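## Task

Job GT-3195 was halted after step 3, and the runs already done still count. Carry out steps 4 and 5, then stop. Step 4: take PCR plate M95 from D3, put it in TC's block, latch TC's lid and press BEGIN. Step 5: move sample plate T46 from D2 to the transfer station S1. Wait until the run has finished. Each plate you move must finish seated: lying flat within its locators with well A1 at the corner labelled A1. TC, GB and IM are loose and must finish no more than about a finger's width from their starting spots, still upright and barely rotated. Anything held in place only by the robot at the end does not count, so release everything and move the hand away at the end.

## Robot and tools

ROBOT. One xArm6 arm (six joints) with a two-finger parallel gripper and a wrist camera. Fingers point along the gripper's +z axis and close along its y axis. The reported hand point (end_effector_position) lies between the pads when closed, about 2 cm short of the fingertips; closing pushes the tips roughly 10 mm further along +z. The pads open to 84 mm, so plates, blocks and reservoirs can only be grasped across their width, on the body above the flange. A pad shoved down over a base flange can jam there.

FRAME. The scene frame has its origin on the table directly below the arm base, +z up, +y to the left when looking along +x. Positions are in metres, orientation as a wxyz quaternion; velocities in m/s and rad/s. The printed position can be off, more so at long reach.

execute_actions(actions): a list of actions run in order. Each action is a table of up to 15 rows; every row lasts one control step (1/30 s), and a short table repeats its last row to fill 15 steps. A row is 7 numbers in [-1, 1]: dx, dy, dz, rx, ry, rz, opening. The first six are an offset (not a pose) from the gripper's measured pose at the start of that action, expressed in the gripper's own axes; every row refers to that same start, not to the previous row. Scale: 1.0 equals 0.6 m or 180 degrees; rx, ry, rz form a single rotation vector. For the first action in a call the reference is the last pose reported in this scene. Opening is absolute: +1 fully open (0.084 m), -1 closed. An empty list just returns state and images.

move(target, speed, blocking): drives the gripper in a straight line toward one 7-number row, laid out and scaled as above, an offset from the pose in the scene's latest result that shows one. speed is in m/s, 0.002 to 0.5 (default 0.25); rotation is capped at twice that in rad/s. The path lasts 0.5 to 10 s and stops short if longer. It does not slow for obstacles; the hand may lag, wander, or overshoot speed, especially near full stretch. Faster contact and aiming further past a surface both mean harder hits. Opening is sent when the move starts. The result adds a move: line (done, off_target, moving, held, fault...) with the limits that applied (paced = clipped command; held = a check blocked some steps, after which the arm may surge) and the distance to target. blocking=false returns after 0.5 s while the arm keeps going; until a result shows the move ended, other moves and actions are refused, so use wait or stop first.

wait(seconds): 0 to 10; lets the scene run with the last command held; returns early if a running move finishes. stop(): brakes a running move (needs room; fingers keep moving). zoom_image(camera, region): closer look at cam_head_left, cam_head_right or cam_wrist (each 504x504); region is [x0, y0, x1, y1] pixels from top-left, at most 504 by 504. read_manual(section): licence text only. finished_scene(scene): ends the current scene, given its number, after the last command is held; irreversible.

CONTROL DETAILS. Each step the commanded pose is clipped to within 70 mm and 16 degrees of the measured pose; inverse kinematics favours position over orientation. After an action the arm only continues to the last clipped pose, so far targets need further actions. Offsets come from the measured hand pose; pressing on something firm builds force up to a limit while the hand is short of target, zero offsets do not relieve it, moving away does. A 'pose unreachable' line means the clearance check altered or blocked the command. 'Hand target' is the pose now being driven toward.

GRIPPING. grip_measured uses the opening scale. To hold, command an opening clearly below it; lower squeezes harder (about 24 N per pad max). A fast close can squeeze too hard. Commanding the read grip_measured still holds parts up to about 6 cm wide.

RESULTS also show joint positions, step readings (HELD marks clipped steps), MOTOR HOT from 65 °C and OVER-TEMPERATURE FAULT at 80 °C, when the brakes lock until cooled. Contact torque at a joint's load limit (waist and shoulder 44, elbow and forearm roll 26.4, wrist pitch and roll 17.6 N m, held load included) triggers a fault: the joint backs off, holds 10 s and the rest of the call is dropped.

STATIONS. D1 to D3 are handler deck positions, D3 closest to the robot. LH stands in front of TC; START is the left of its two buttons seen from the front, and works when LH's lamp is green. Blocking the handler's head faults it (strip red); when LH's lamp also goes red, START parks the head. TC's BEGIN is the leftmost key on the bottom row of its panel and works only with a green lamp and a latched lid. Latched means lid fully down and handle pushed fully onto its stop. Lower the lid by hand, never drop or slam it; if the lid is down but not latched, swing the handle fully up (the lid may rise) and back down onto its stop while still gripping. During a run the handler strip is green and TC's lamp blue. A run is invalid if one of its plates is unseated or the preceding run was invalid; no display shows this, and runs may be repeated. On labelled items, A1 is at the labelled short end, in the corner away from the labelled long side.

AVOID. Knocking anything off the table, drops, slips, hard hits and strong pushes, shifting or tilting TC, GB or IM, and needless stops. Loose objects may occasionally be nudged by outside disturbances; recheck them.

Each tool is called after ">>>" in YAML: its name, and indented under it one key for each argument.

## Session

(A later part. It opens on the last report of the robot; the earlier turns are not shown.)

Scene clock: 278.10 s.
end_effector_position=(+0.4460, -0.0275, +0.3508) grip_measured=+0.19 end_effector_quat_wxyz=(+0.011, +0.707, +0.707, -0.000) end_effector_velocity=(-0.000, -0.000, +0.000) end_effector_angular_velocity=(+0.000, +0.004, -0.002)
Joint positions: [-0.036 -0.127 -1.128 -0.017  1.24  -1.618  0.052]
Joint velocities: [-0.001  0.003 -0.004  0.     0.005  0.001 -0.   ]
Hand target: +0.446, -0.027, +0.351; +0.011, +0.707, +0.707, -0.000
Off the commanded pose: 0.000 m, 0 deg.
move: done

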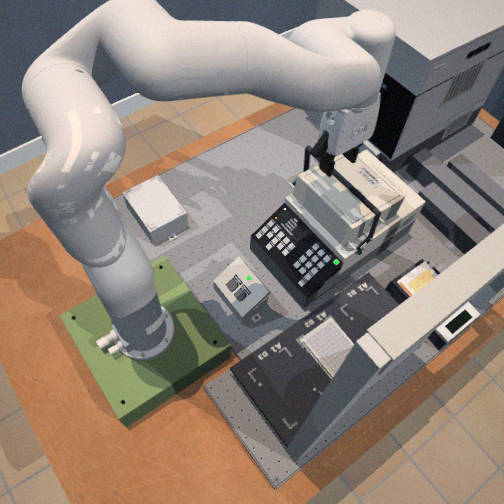

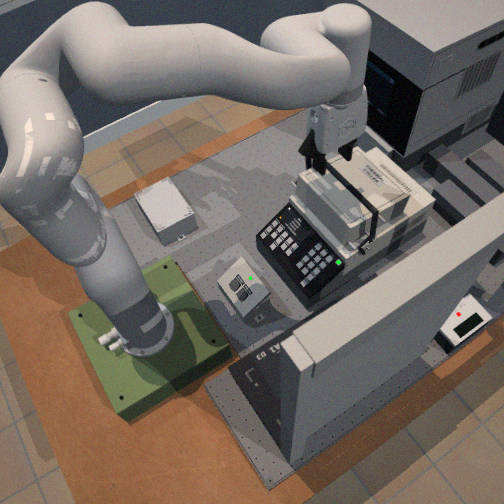

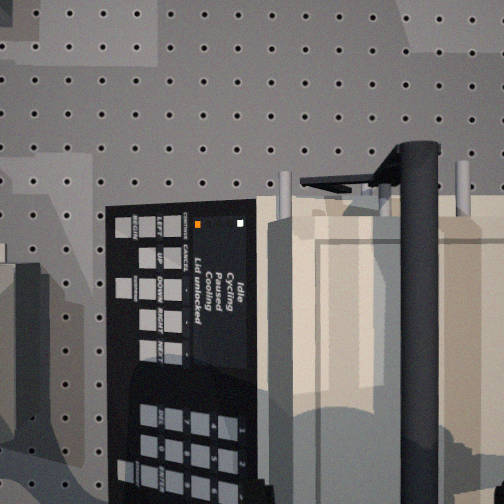

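>>> move:
  target: [0,0.032,0.1,0,0,0,0.2]
  speed: 0.03

>>> move:
  target: [0,0,0,0,0,0,-1]

>>> move:
  target: [0,-0.04,0.008,0,0,0,-1]
  speed: 0.01

Scene clock: 288.23 s.
end_effector_position=(+0.4660, -0.0285, +0.2912) grip_measured=+0.19 end_effector_quat_wxyz=(+0.011, +0.707, +0.707, -0.000) end_effector_velocity=(+0.001, +0.000, +0.002) end_effector_angular_velocity=(-0.000, -0.007, +0.000)
Joint positions: [-0.036 -0.023 -1.069 -0.019  1.077 -1.615  0.052]
Joint velocities: [ 0.    -0.003 -0.001 -0.    -0.003  0.     0.   ]
Hand target: +0.466, -0.028, +0.291; +0.011, +0.707, +0.707, -0.000
Off the commanded pose: 0.000 m, 0 deg.
move: done

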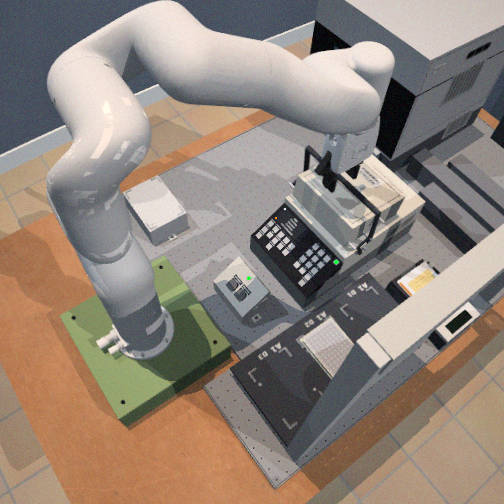

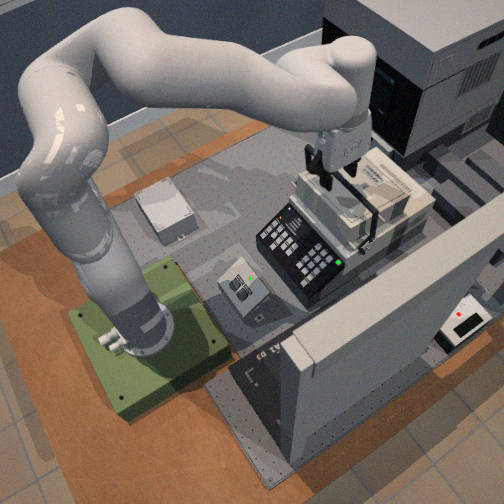

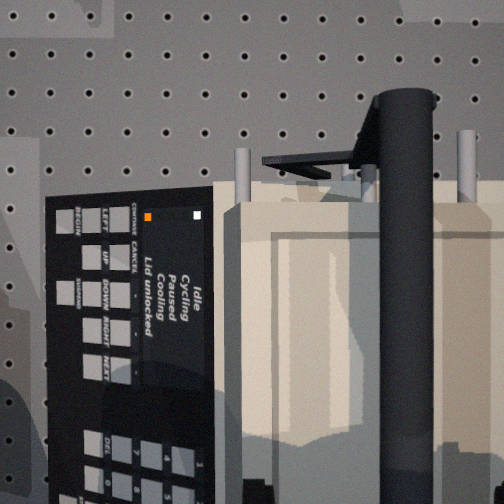

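Scene clock: 288.73 s.
end_effector_position=(+0.4660, -0.0285, +0.2912) grip_measured=-0.74 end_effector_quat_wxyz=(+0.011, +0.707, +0.707, -0.000) end_effector_velocity=(-0.001, -0.000, -0.001) end_effector_angular_velocity=(+0.001, +0.002, -0.003)
Joint positions: [-0.036 -0.023 -1.069 -0.019  1.077 -1.615  0.012]
Joint velocities: [-0.001  0.     0.002  0.001 -0.     0.002  0.   ]
Hand target: +0.466, -0.028, +0.291; +0.011, +0.707, +0.707, -0.000
Off the commanded pose: 0.000 m, 0 deg.
move: done

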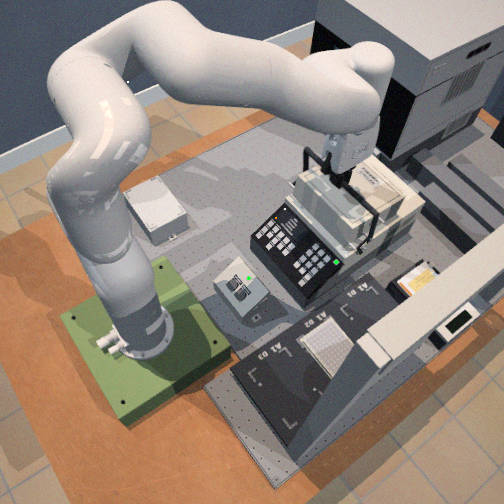

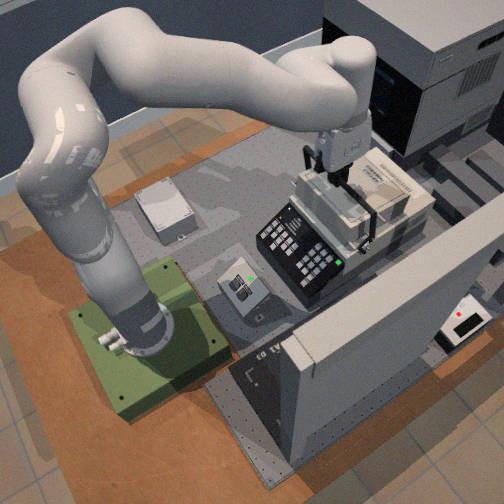

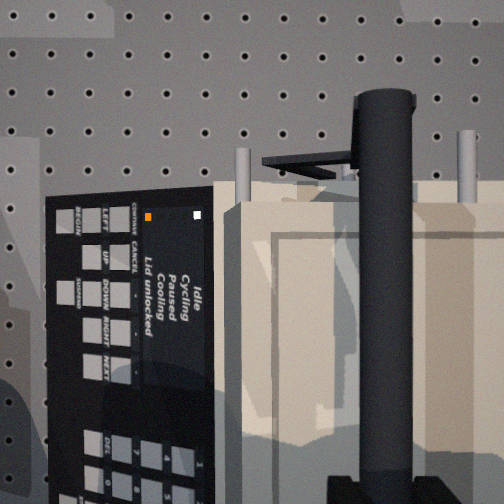

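Scene clock: 291.43 s.
end_effector_position=(+0.4413, -0.0284, +0.2846) grip_measured=-0.74 end_effector_quat_wxyz=(+0.009, +0.707, +0.707, -0.002) end_effector_velocity=(-0.002, +0.001, +0.001) end_effector_angular_velocity=(-0.000, +0.003, +0.003)
Joint positions: [-0.039 -0.097 -0.969 -0.019  1.054 -1.618  0.012]
Joint velocities: [ 0.002 -0.006  0.003 -0.     0.006 -0.001 -0.   ]
Hand target: +0.442, -0.029, +0.286; +0.011, +0.707, +0.707, -0.000
Off the commanded pose: 0.002 m, 0 deg.
move: done

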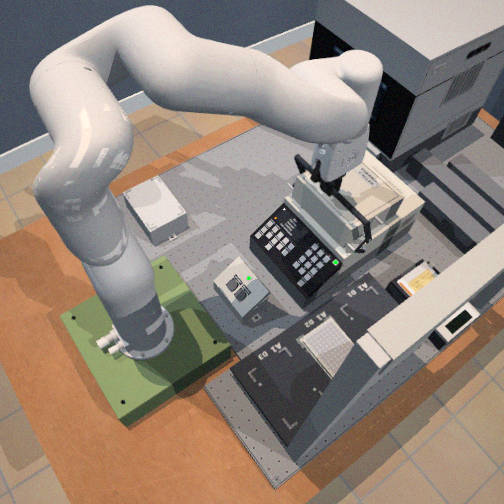

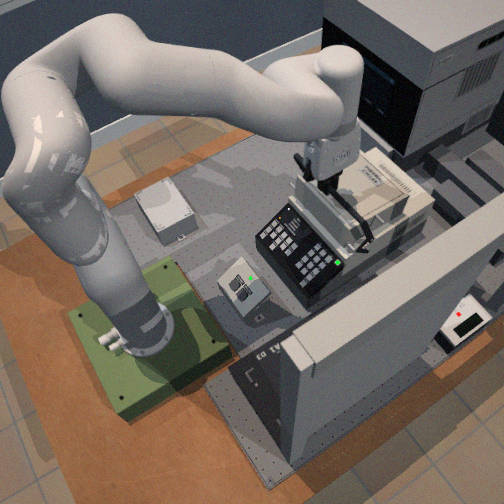

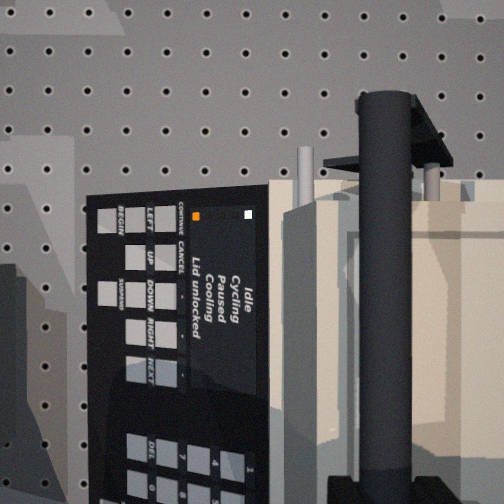

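>>> move:
  target: [0,-0.049,0.031,0,0,0,-1]
  speed: 0.01

>>> move:
  target: [0,-0.032,0.035,0,0,0,-1]
  speed: 0.01

Scene clock: 300.60 s.
end_effector_position=(+0.4144, -0.0289, +0.2665) grip_measured=-0.74 end_effector_quat_wxyz=(+0.013, +0.707, +0.707, +0.001) end_effector_velocity=(+0.000, -0.000, +0.000) end_effector_angular_velocity=(-0.000, -0.003, -0.000)
Joint positions: [-0.045 -0.176 -0.831 -0.019  0.985 -1.622  0.012]
Joint velocities: [-0.    -0.002  0.002 -0.    -0.003  0.    -0.   ]
Hand target: +0.412, -0.029, +0.266; +0.009, +0.707, +0.707, -0.002
Off the commanded pose: 0.002 m, 1 deg.
move: done

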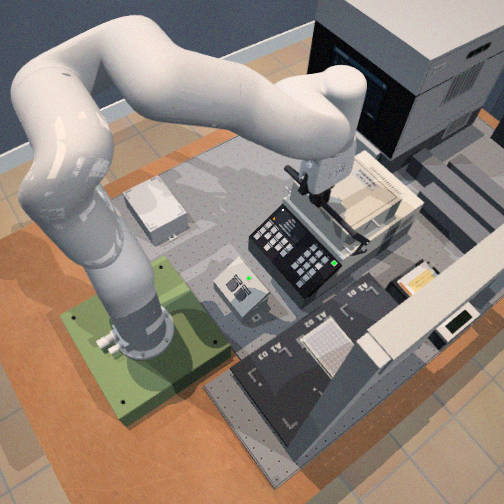

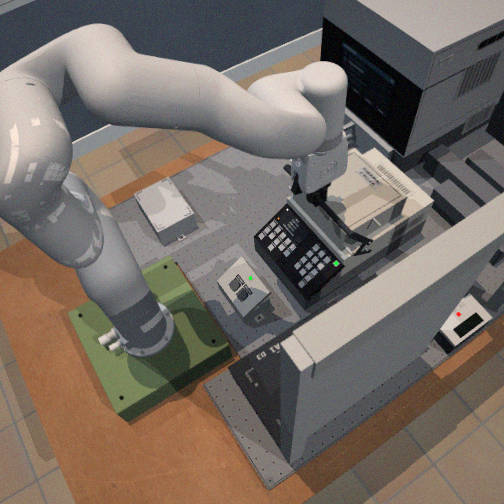

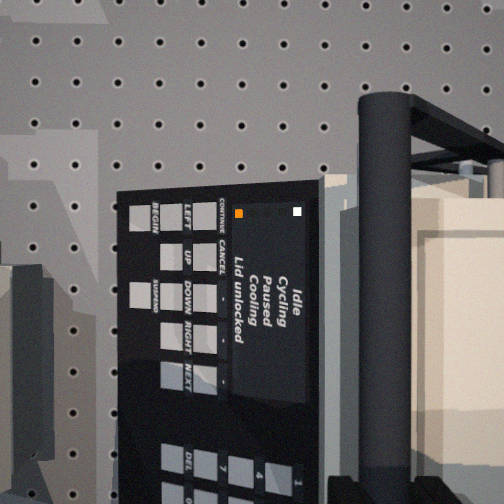

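Scene clock: 303.67 s.
end_effector_position=(+0.3957, -0.0293, +0.2451) grip_measured=-0.74 end_effector_quat_wxyz=(+0.013, +0.707, +0.707, +0.001) end_effector_velocity=(+0.000, -0.000, +0.001) end_effector_angular_velocity=(-0.000, -0.003, -0.000)
Joint positions: [-0.049 -0.211 -0.73  -0.02   0.919 -1.624  0.012]
Joint velocities: [-0.    -0.003  0.001 -0.    -0.002  0.     0.   ]
Hand target: +0.396, -0.029, +0.245; +0.013, +0.707, +0.707, +0.001
Off the commanded pose: 0.000 m, 0 deg.
move: done

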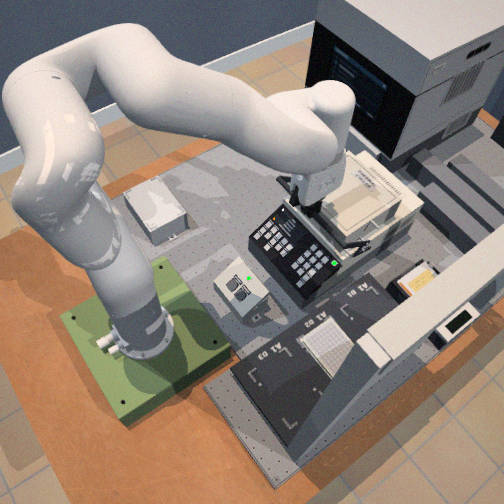

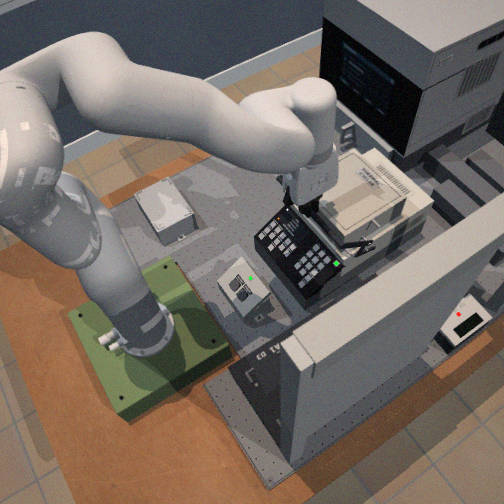

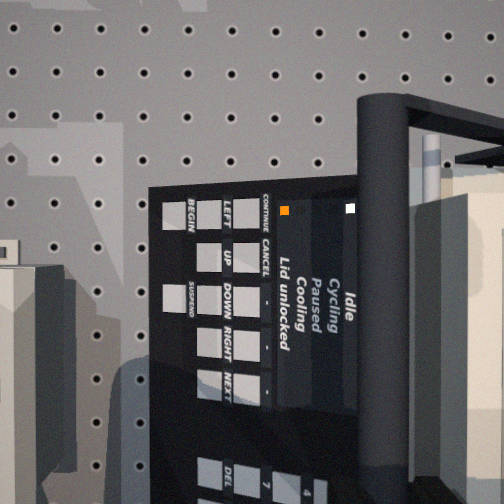

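>>> move:
  target: [0,-0.022,0.042,0,0,0,-1]
  speed: 0.01

>>> move:
  target: [0,-0.01,0.045,0,0,0,-1]
  speed: 0.01

Scene clock: 310.87 s.
end_effector_position=(+0.3832, -0.0297, +0.2198) grip_measured=-0.74 end_effector_quat_wxyz=(+0.013, +0.707, +0.707, +0.002) end_effector_velocity=(-0.000, -0.000, -0.001) end_effector_angular_velocity=(-0.000, +0.001, -0.000)
Joint positions: [-0.053 -0.213 -0.648 -0.021  0.838 -1.626  0.011]
Joint velocities: [-0.     0.001  0.001 -0.    -0.001 -0.    -0.   ]
Hand target: +0.383, -0.030, +0.220; +0.013, +0.707, +0.707, +0.001
Off the commanded pose: 0.000 m, 0 deg.
move: done

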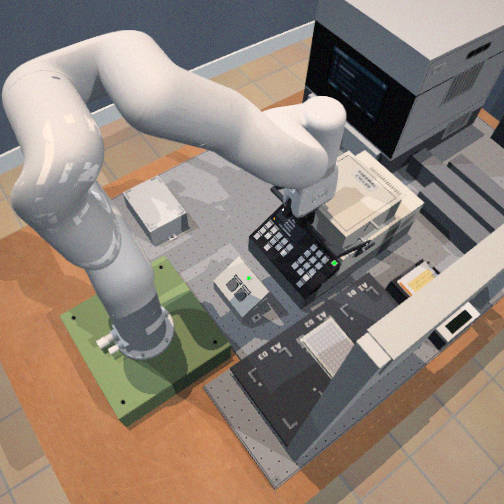

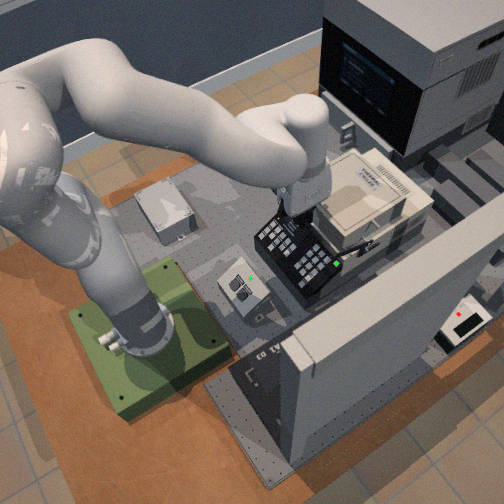

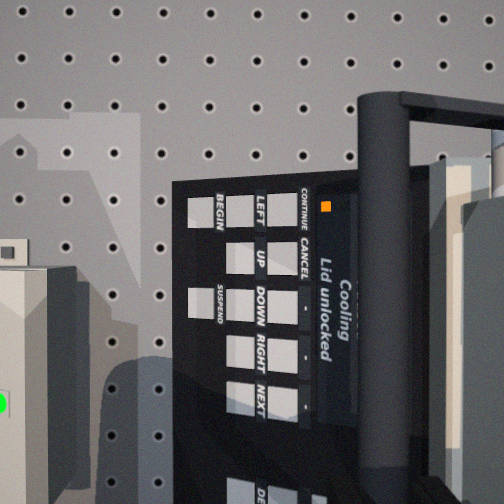

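Scene clock: 313.87 s.
end_effector_position=(+0.3787, -0.0302, +0.1934) grip_measured=-0.74 end_effector_quat_wxyz=(+0.014, +0.707, +0.707, +0.003) end_effector_velocity=(-0.001, -0.000, -0.001) end_effector_angular_velocity=(+0.000, +0.002, -0.000)
Joint positions: [-0.056 -0.176 -0.597 -0.023  0.747 -1.626  0.012]
Joint velocities: [-0.001  0.001  0.003 -0.    -0.002 -0.001 -0.   ]
Hand target: +0.378, -0.030, +0.193; +0.013, +0.707, +0.707, +0.002
Off the commanded pose: 0.001 m, 0 deg.
move: done

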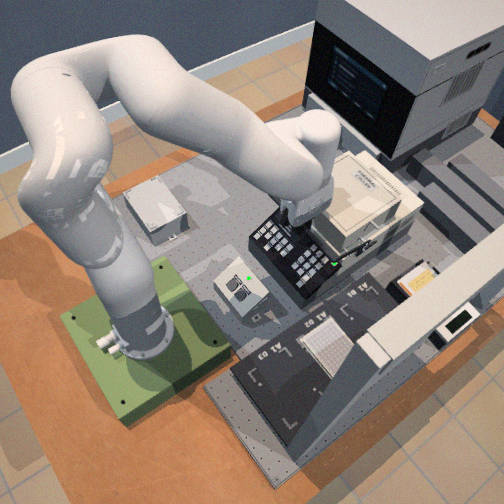

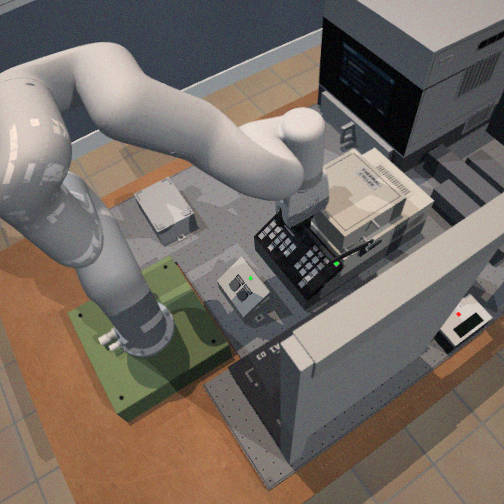

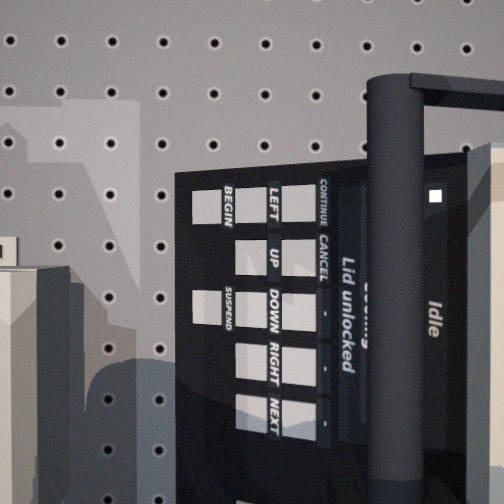

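>>> move:
  target: [0,0,0.025,0,0,0,-1]
  speed: 0.008

Scene clock: 320.40 s.
end_effector_position=(+0.3786, -0.0305, +0.1782) grip_measured=-0.74 end_effector_quat_wxyz=(+0.014, +0.707, +0.707, +0.002) end_effector_velocity=(+0.001, +0.000, +0.001) end_effector_angular_velocity=(-0.000, -0.003, +0.001)
Joint positions: [-0.057 -0.14  -0.581 -0.025  0.697 -1.625  0.012]
Joint velocities: [ 0.    -0.001 -0.     0.    -0.002 -0.001  0.   ]
Hand target: +0.379, -0.030, +0.178; +0.014, +0.707, +0.707, +0.003
Off the commanded pose: 0.000 m, 0 deg.
move: done

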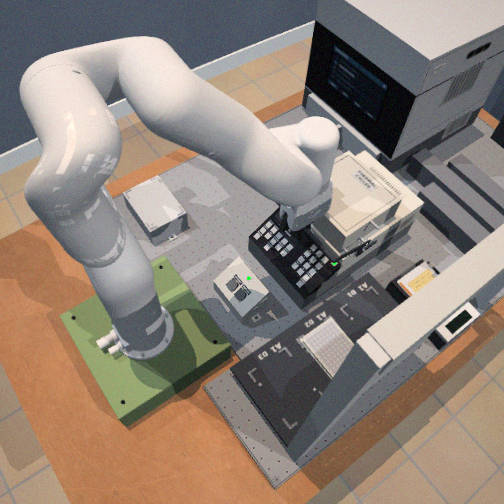

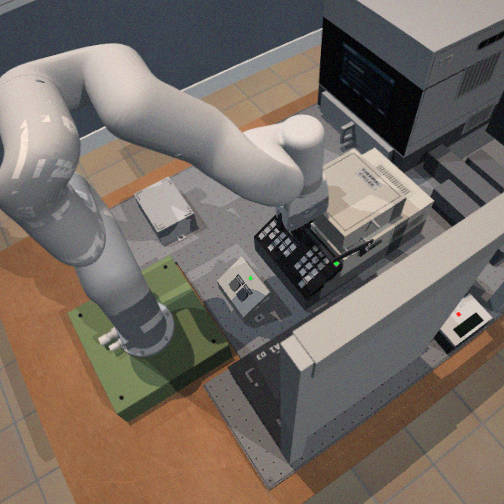

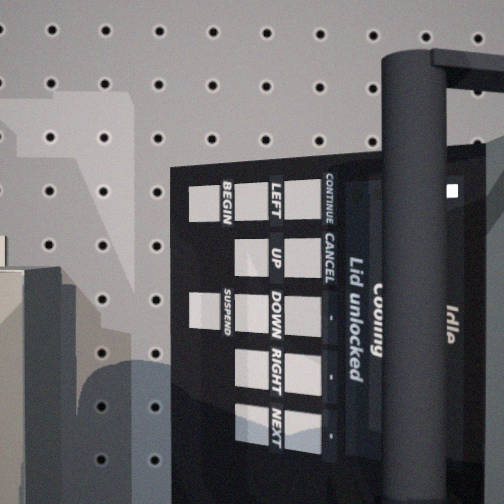

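>>> move:
  target: [0,0,0,0,0,0,-0.4]

>>> move:
  target: [0,-0.02,-0.1,0,0,0,-0.4]
  speed: 0.05

>>> move:
  target: [0,0,-0.05,0,0,0,-1]
  speed: 0.05

Scene clock: 325.00 s.
end_effector_position=(+0.3806, -0.0305, +0.1786) grip_measured=-0.42 end_effector_quat_wxyz=(+0.015, +0.707, +0.707, +0.004) end_effector_velocity=(-0.004, +0.000, -0.001) end_effector_angular_velocity=(+0.000, +0.010, -0.000)
Joint positions: [-0.056 -0.137 -0.584 -0.025  0.693 -1.625  0.026]
Joint velocities: [-0.    -0.006  0.005 -0.     0.01  -0.     0.001]
Hand target: +0.379, -0.030, +0.178; +0.014, +0.707, +0.707, +0.002
Off the commanded pose: 0.002 m, 0 deg.
move: done

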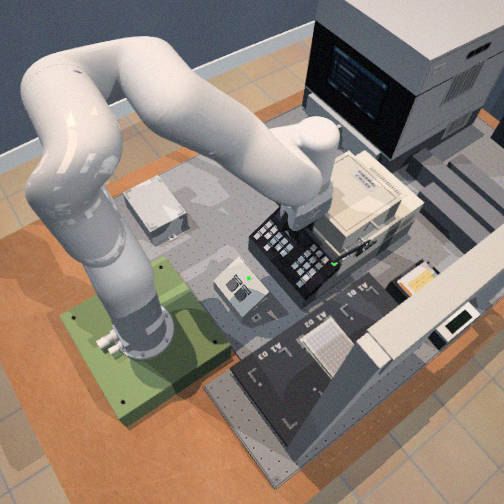

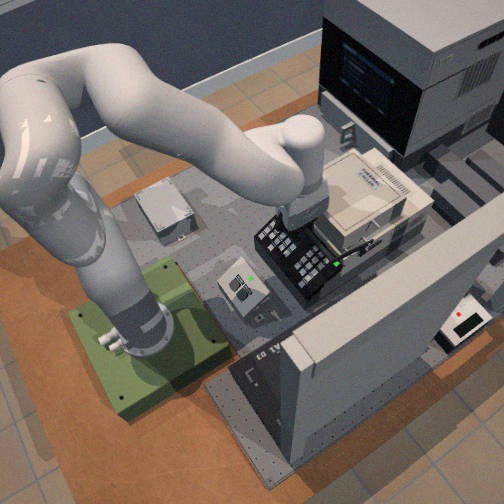

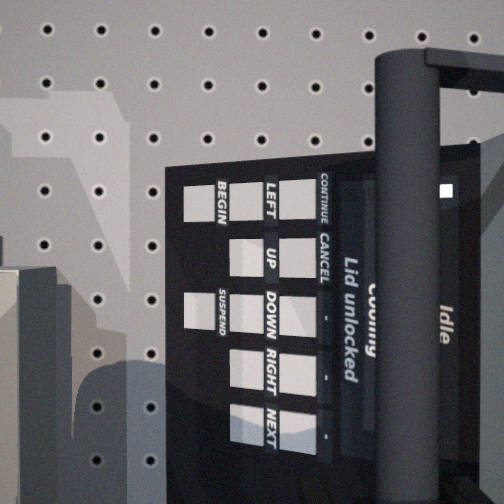

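Scene clock: 326.57 s.
end_effector_position=(+0.3669, -0.0295, +0.2380) grip_measured=-0.42 end_effector_quat_wxyz=(+0.015, +0.707, +0.707, +0.004) end_effector_velocity=(-0.000, -0.000, +0.000) end_effector_angular_velocity=(+0.000, +0.002, +0.001)
Joint positions: [-0.055 -0.307 -0.616 -0.02   0.895 -1.63   0.026]
Joint velocities: [-0.001 -0.    -0.001  0.     0.003 -0.001  0.   ]
Hand target: +0.367, -0.029, +0.238; +0.015, +0.707, +0.707, +0.004
Off the commanded pose: 0.000 m, 0 deg.
move: done

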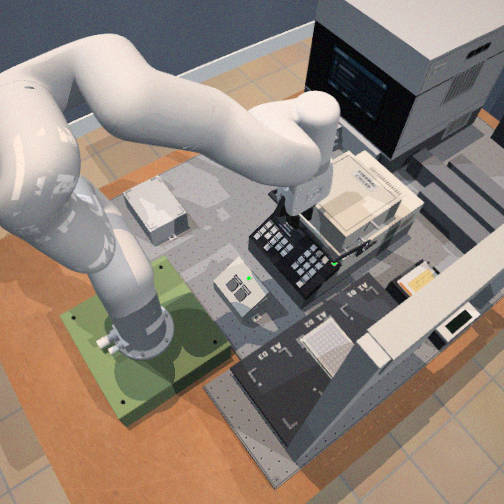

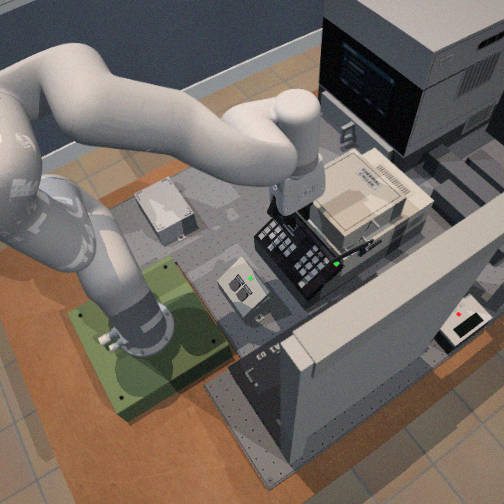

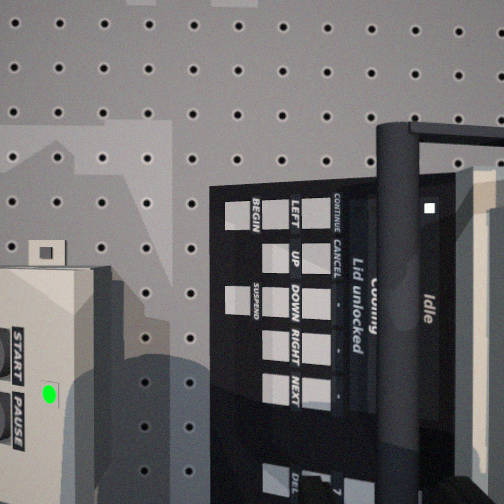

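Scene clock: 327.47 s.
end_effector_position=(+0.3661, -0.0289, +0.2678) grip_measured=-1.00 end_effector_quat_wxyz=(+0.015, +0.707, +0.707, +0.003) end_effector_velocity=(-0.001, +0.000, +0.001) end_effector_angular_velocity=(+0.000, +0.003, +0.000)
Joint positions: [-0.053 -0.354 -0.667 -0.019  0.993 -1.631  0.   ]
Joint velocities: [-0.    -0.001 -0.002  0.     0.005 -0.001  0.   ]
Hand target: +0.366, -0.029, +0.268; +0.015, +0.707, +0.707, +0.004
Off the commanded pose: 0.000 m, 0 deg.
move: done

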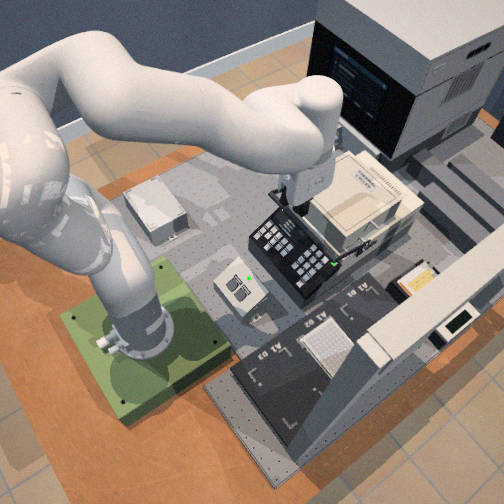

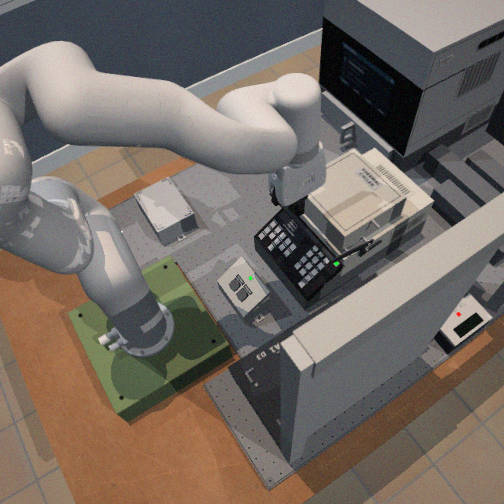

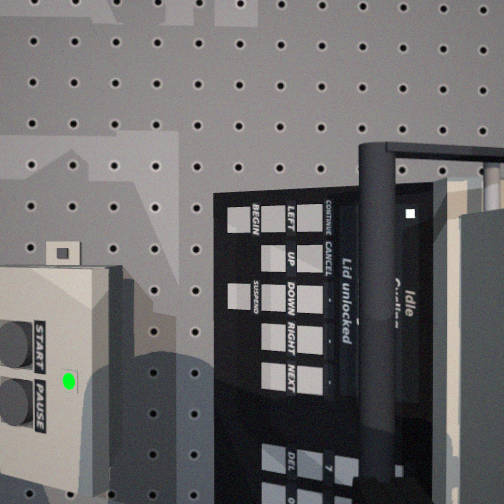

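>>> execute_actions:
  actions: []

Scene clock: 343.57 s.
end_effector_position=(+0.3662, -0.0289, +0.2680) grip_measured=-1.00 end_effector_quat_wxyz=(+0.015, +0.707, +0.707, +0.004) end_effector_velocity=(+0.000, +0.000, +0.001) end_effector_angular_velocity=(+0.000, -0.001, +0.000)
Joint positions: [-0.053 -0.354 -0.667 -0.019  0.993 -1.631  0.   ]
Joint velocities: [ 0.001 -0.001 -0.001  0.     0.     0.001  0.   ]
Hand target: +0.366, -0.029, +0.268; +0.015, +0.707, +0.707, +0.004
Off the commanded pose: 0.000 m, 0 deg.

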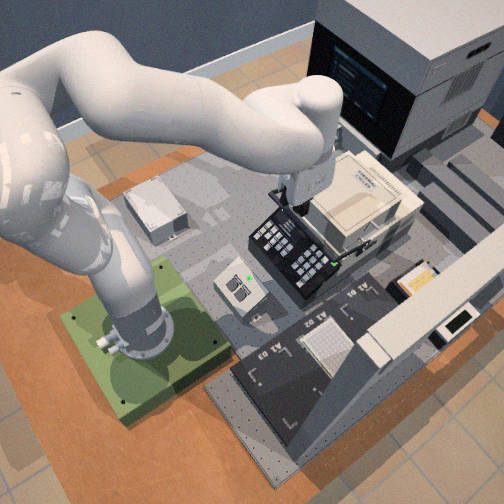

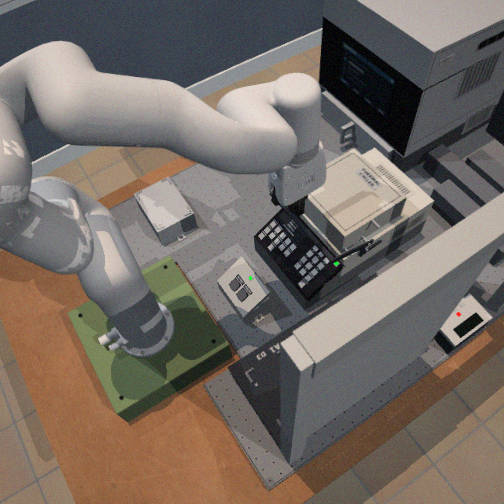

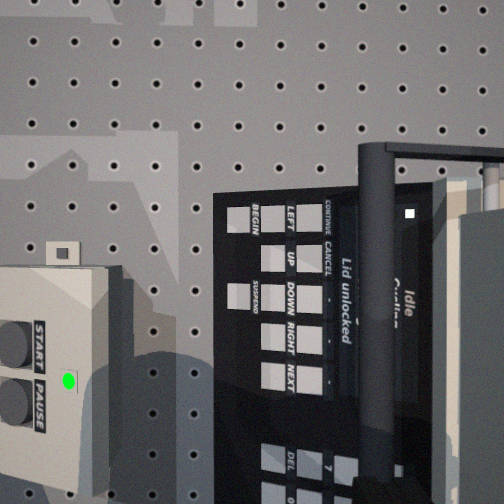

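>>> move:
  target: [0.138,-0.078,0.13,-0.12,0,0,-1]
  speed: 0.1

Scene clock: 356.53 s.
end_effector_position=(+0.3212, +0.0525, +0.1879) grip_measured=-1.00 end_effector_quat_wxyz=(+0.146, +0.692, +0.694, +0.137) end_effector_velocity=(-0.001, -0.000, -0.001) end_effector_angular_velocity=(-0.006, -0.003, -0.006)
Joint positions: [ 0.178 -0.594 -0.083 -0.273  0.291 -1.166  0.   ]
Joint velocities: [-0.001  0.002  0.004 -0.033 -0.005  0.034  0.   ]
Hand target: +0.321, +0.053, +0.188; +0.147, +0.692, +0.694, +0.137
Off the commanded pose: 0.000 m, 0 deg.
move: done

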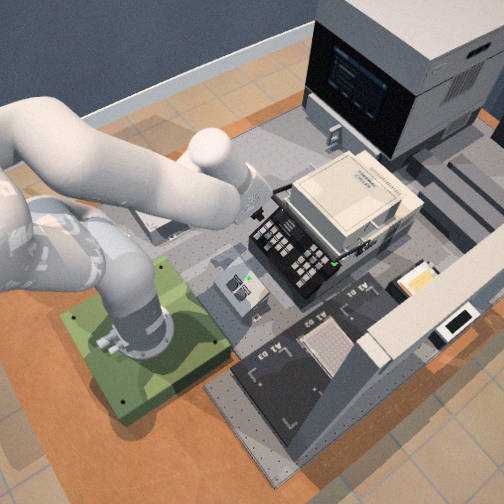

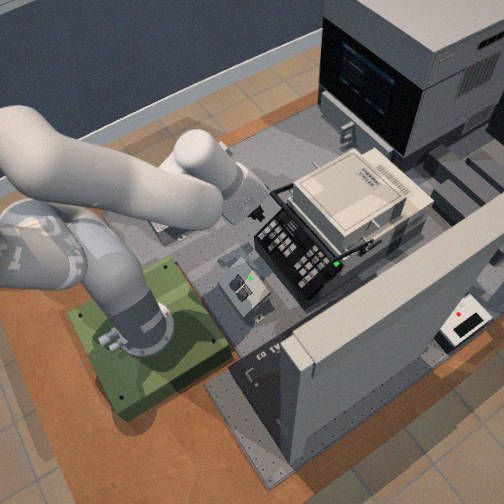

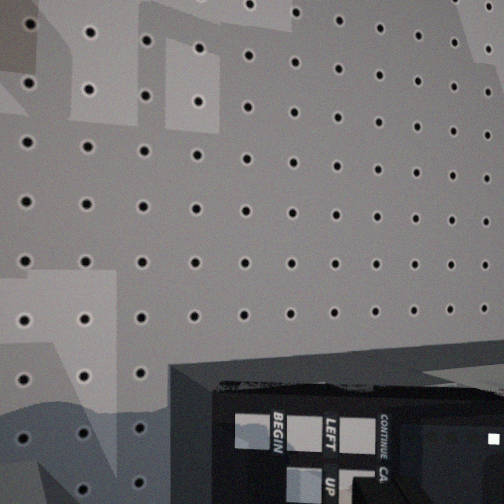

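>>> move:
  target: [0.007,-0.038,0.065,0,0,0,-1]
  speed: 0.04

>>> zoom_image:
  camera: "cam_head_left"
  region: [220,170,360,310]

Scene clock: 368.70 s.
end_effector_position=(+0.3154, +0.0560, +0.1432) grip_measured=-1.00 end_effector_quat_wxyz=(+0.145, +0.691, +0.694, +0.137) end_effector_velocity=(+0.001, +0.001, -0.001) end_effector_angular_velocity=(-0.015, -0.018, -0.005)
Joint positions: [ 0.071 -0.366 -0.075 -0.669  0.052 -0.859  0.   ]
Joint velocities: [-0.038  0.017 -0.018 -0.22  -0.012  0.184  0.   ]
Hand target: +0.315, +0.056, +0.143; +0.145, +0.691, +0.694, +0.137
Off the commanded pose: 0.000 m, 0 deg.
move: done

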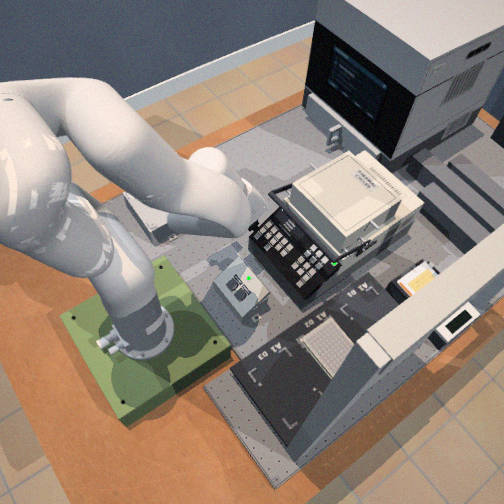

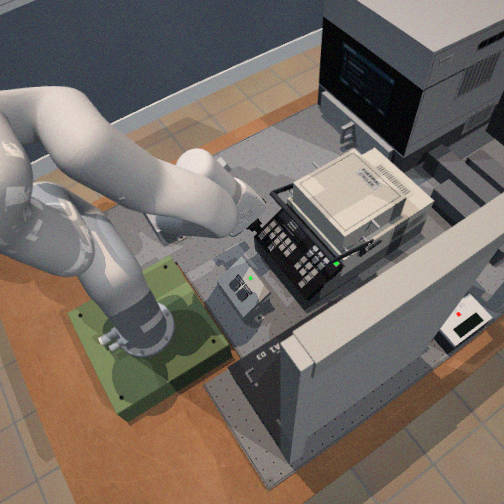

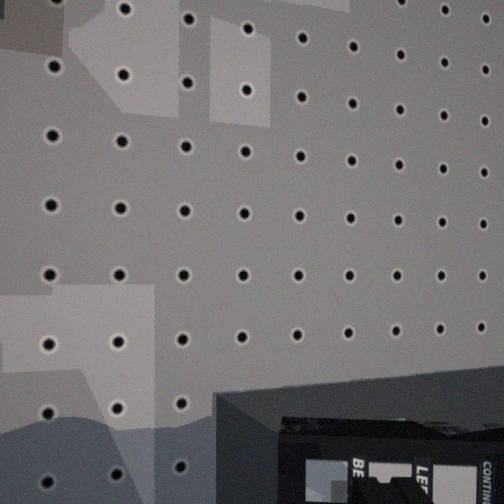

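Region (220, 170, 360, 310) of cam_head_left's 504x504 image, scaled by 3.600, with more detail than that image has.

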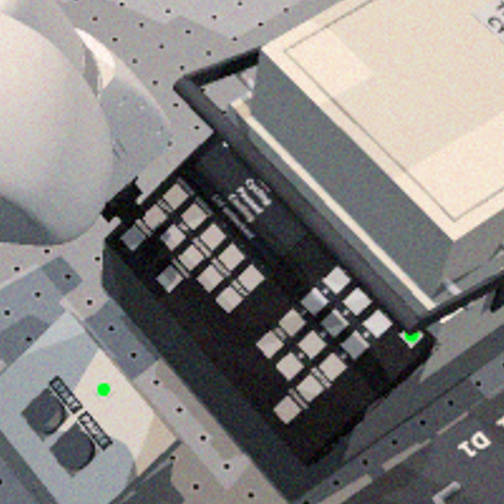

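>>> move:
  target: [0,0.009,0.018,0.065,0,0,-1]
  speed: 0.03

Scene clock: 377.30 s.
end_effector_position=(+0.3247, +0.0558, +0.1354) grip_measured=-1.00 end_effector_quat_wxyz=(+0.074, +0.703, +0.705, +0.065) end_effector_velocity=(-0.000, +0.000, -0.000) end_effector_angular_velocity=(+0.000, +0.006, +0.003)
Joint positions: [ 0.188 -0.264 -0.228 -0.157  0.303 -1.256  0.   ]
Joint velocities: [ 0.002  0.002 -0.003  0.007  0.007 -0.008  0.   ]
Hand target: +0.325, +0.056, +0.135; +0.074, +0.703, +0.705, +0.065
Off the commanded pose: 0.000 m, 0 deg.
move: done

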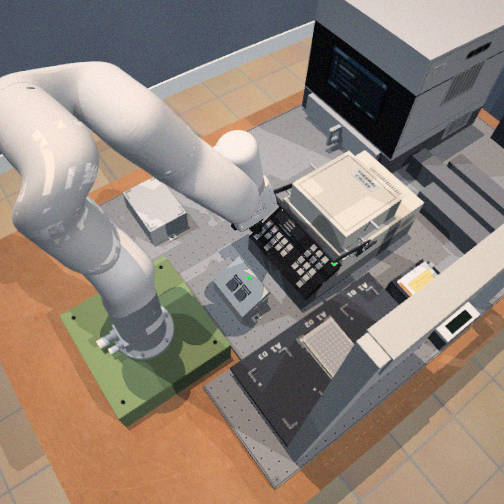

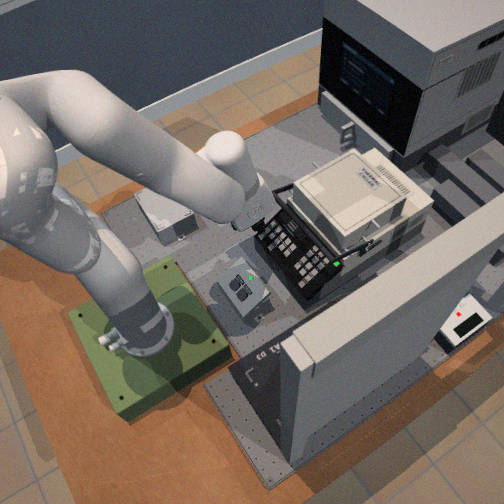

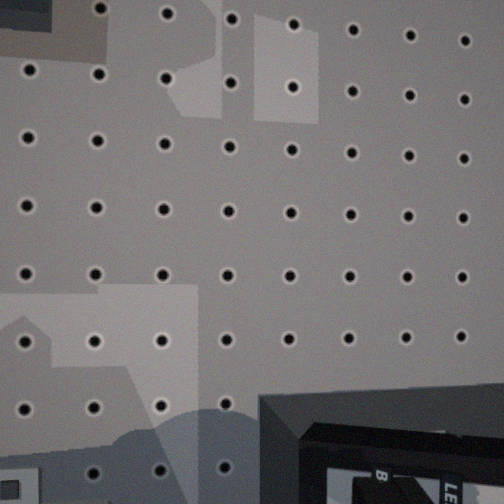

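>>> move:
  target: [0,-0.006,0.03,0,0,0,-1]
  speed: 0.008

Scene clock: 381.83 s.
end_effector_position=(+0.3246, +0.0556, +0.1170) grip_measured=-1.00 end_effector_quat_wxyz=(+0.074, +0.703, +0.705, +0.065) end_effector_velocity=(+0.001, +0.000, +0.000) end_effector_angular_velocity=(+0.000, -0.003, -0.001)
Joint positions: [ 0.174 -0.18  -0.225 -0.206  0.216 -1.22   0.   ]
Joint velocities: [-0.001  0.002 -0.001 -0.004 -0.004  0.004  0.   ]
Hand target: +0.325, +0.056, +0.117; +0.074, +0.703, +0.705, +0.065
Off the commanded pose: 0.000 m, 0 deg.
move: done

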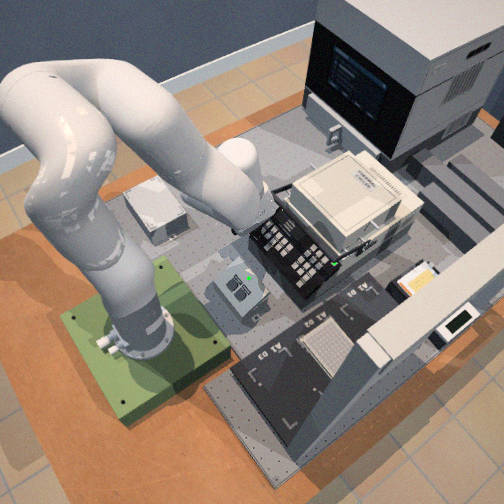

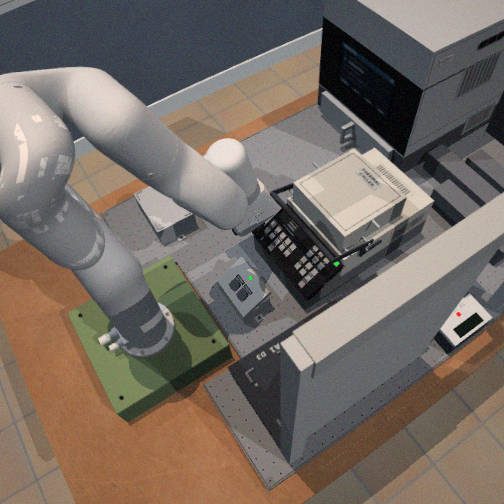

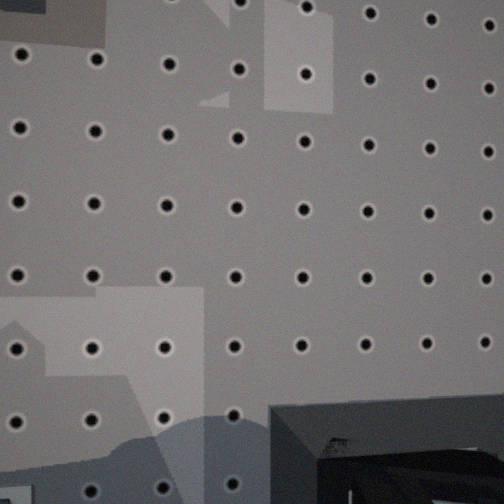

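>>> move:
  target: [0,0.003,0.016,0,0,0,-1]
  speed: 0.006

Scene clock: 384.87 s.
end_effector_position=(+0.3282, +0.0555, +0.1080) grip_measured=-1.00 end_effector_quat_wxyz=(+0.074, +0.703, +0.705, +0.065) end_effector_velocity=(+0.001, +0.000, +0.000) end_effector_angular_velocity=(-0.000, -0.003, +0.001)
Joint positions: [ 0.162 -0.125 -0.238 -0.241  0.175 -1.195  0.   ]
Joint velocities: [-0.001  0.002 -0.002 -0.004 -0.002  0.002  0.   ]
Hand target: +0.328, +0.055, +0.108; +0.074, +0.703, +0.705, +0.065
Off the commanded pose: 0.000 m, 0 deg.
move: done

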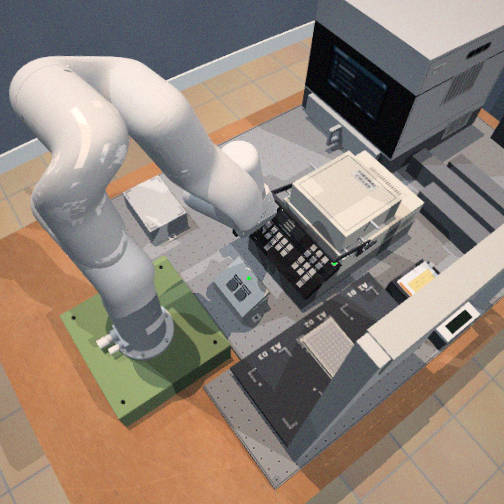

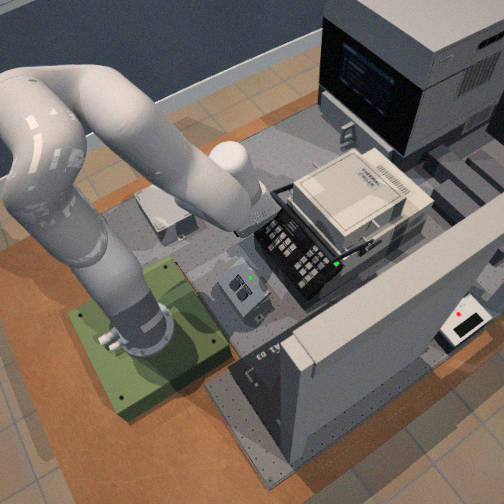

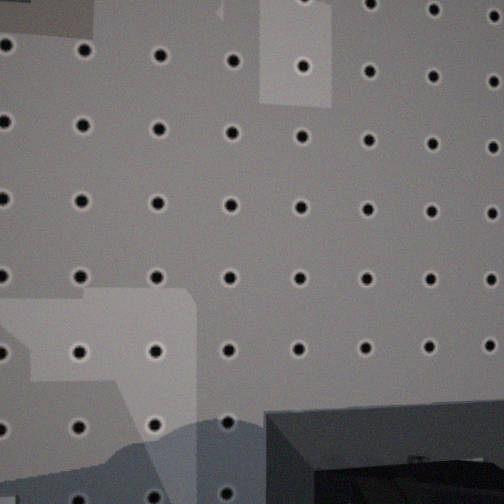

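No contact yet. Drifted +x; continue straight.

>>> move:
  target: [0,-0.004,0.013,0,0,0,-1]
  speed: 0.006

Scene clock: 391.00 s.
end_effector_position=(+0.3287, +0.0557, +0.1023) grip_measured=-1.00 end_effector_quat_wxyz=(+0.076, +0.702, +0.705, +0.068) end_effector_velocity=(+0.002, +0.000, +0.001) end_effector_angular_velocity=(+0.001, -0.005, -0.000)
Joint positions: [ 0.15  -0.096 -0.238 -0.288  0.139 -1.159  0.   ]
Joint velocities: [-0.001  0.001 -0.002 -0.007 -0.004  0.006  0.   ]
Hand target: +0.327, +0.055, +0.100; +0.074, +0.703, +0.705, +0.065
Off the commanded pose: 0.003 m, 0 deg.
move: done

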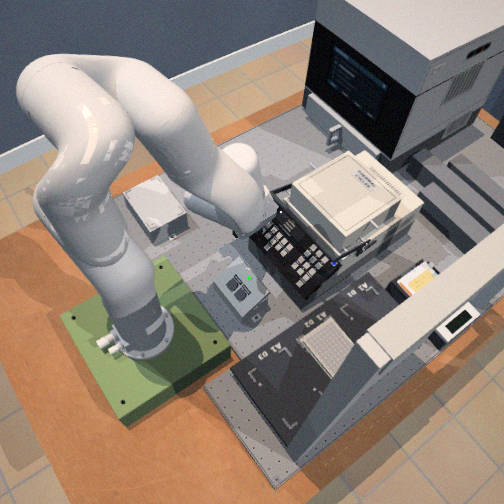

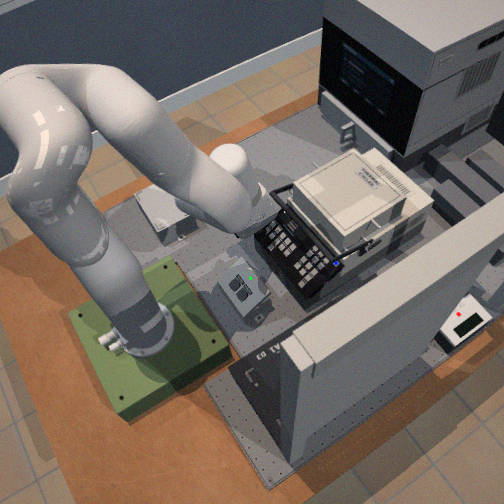

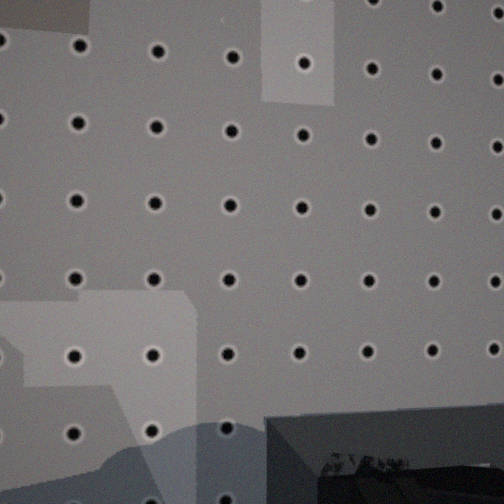

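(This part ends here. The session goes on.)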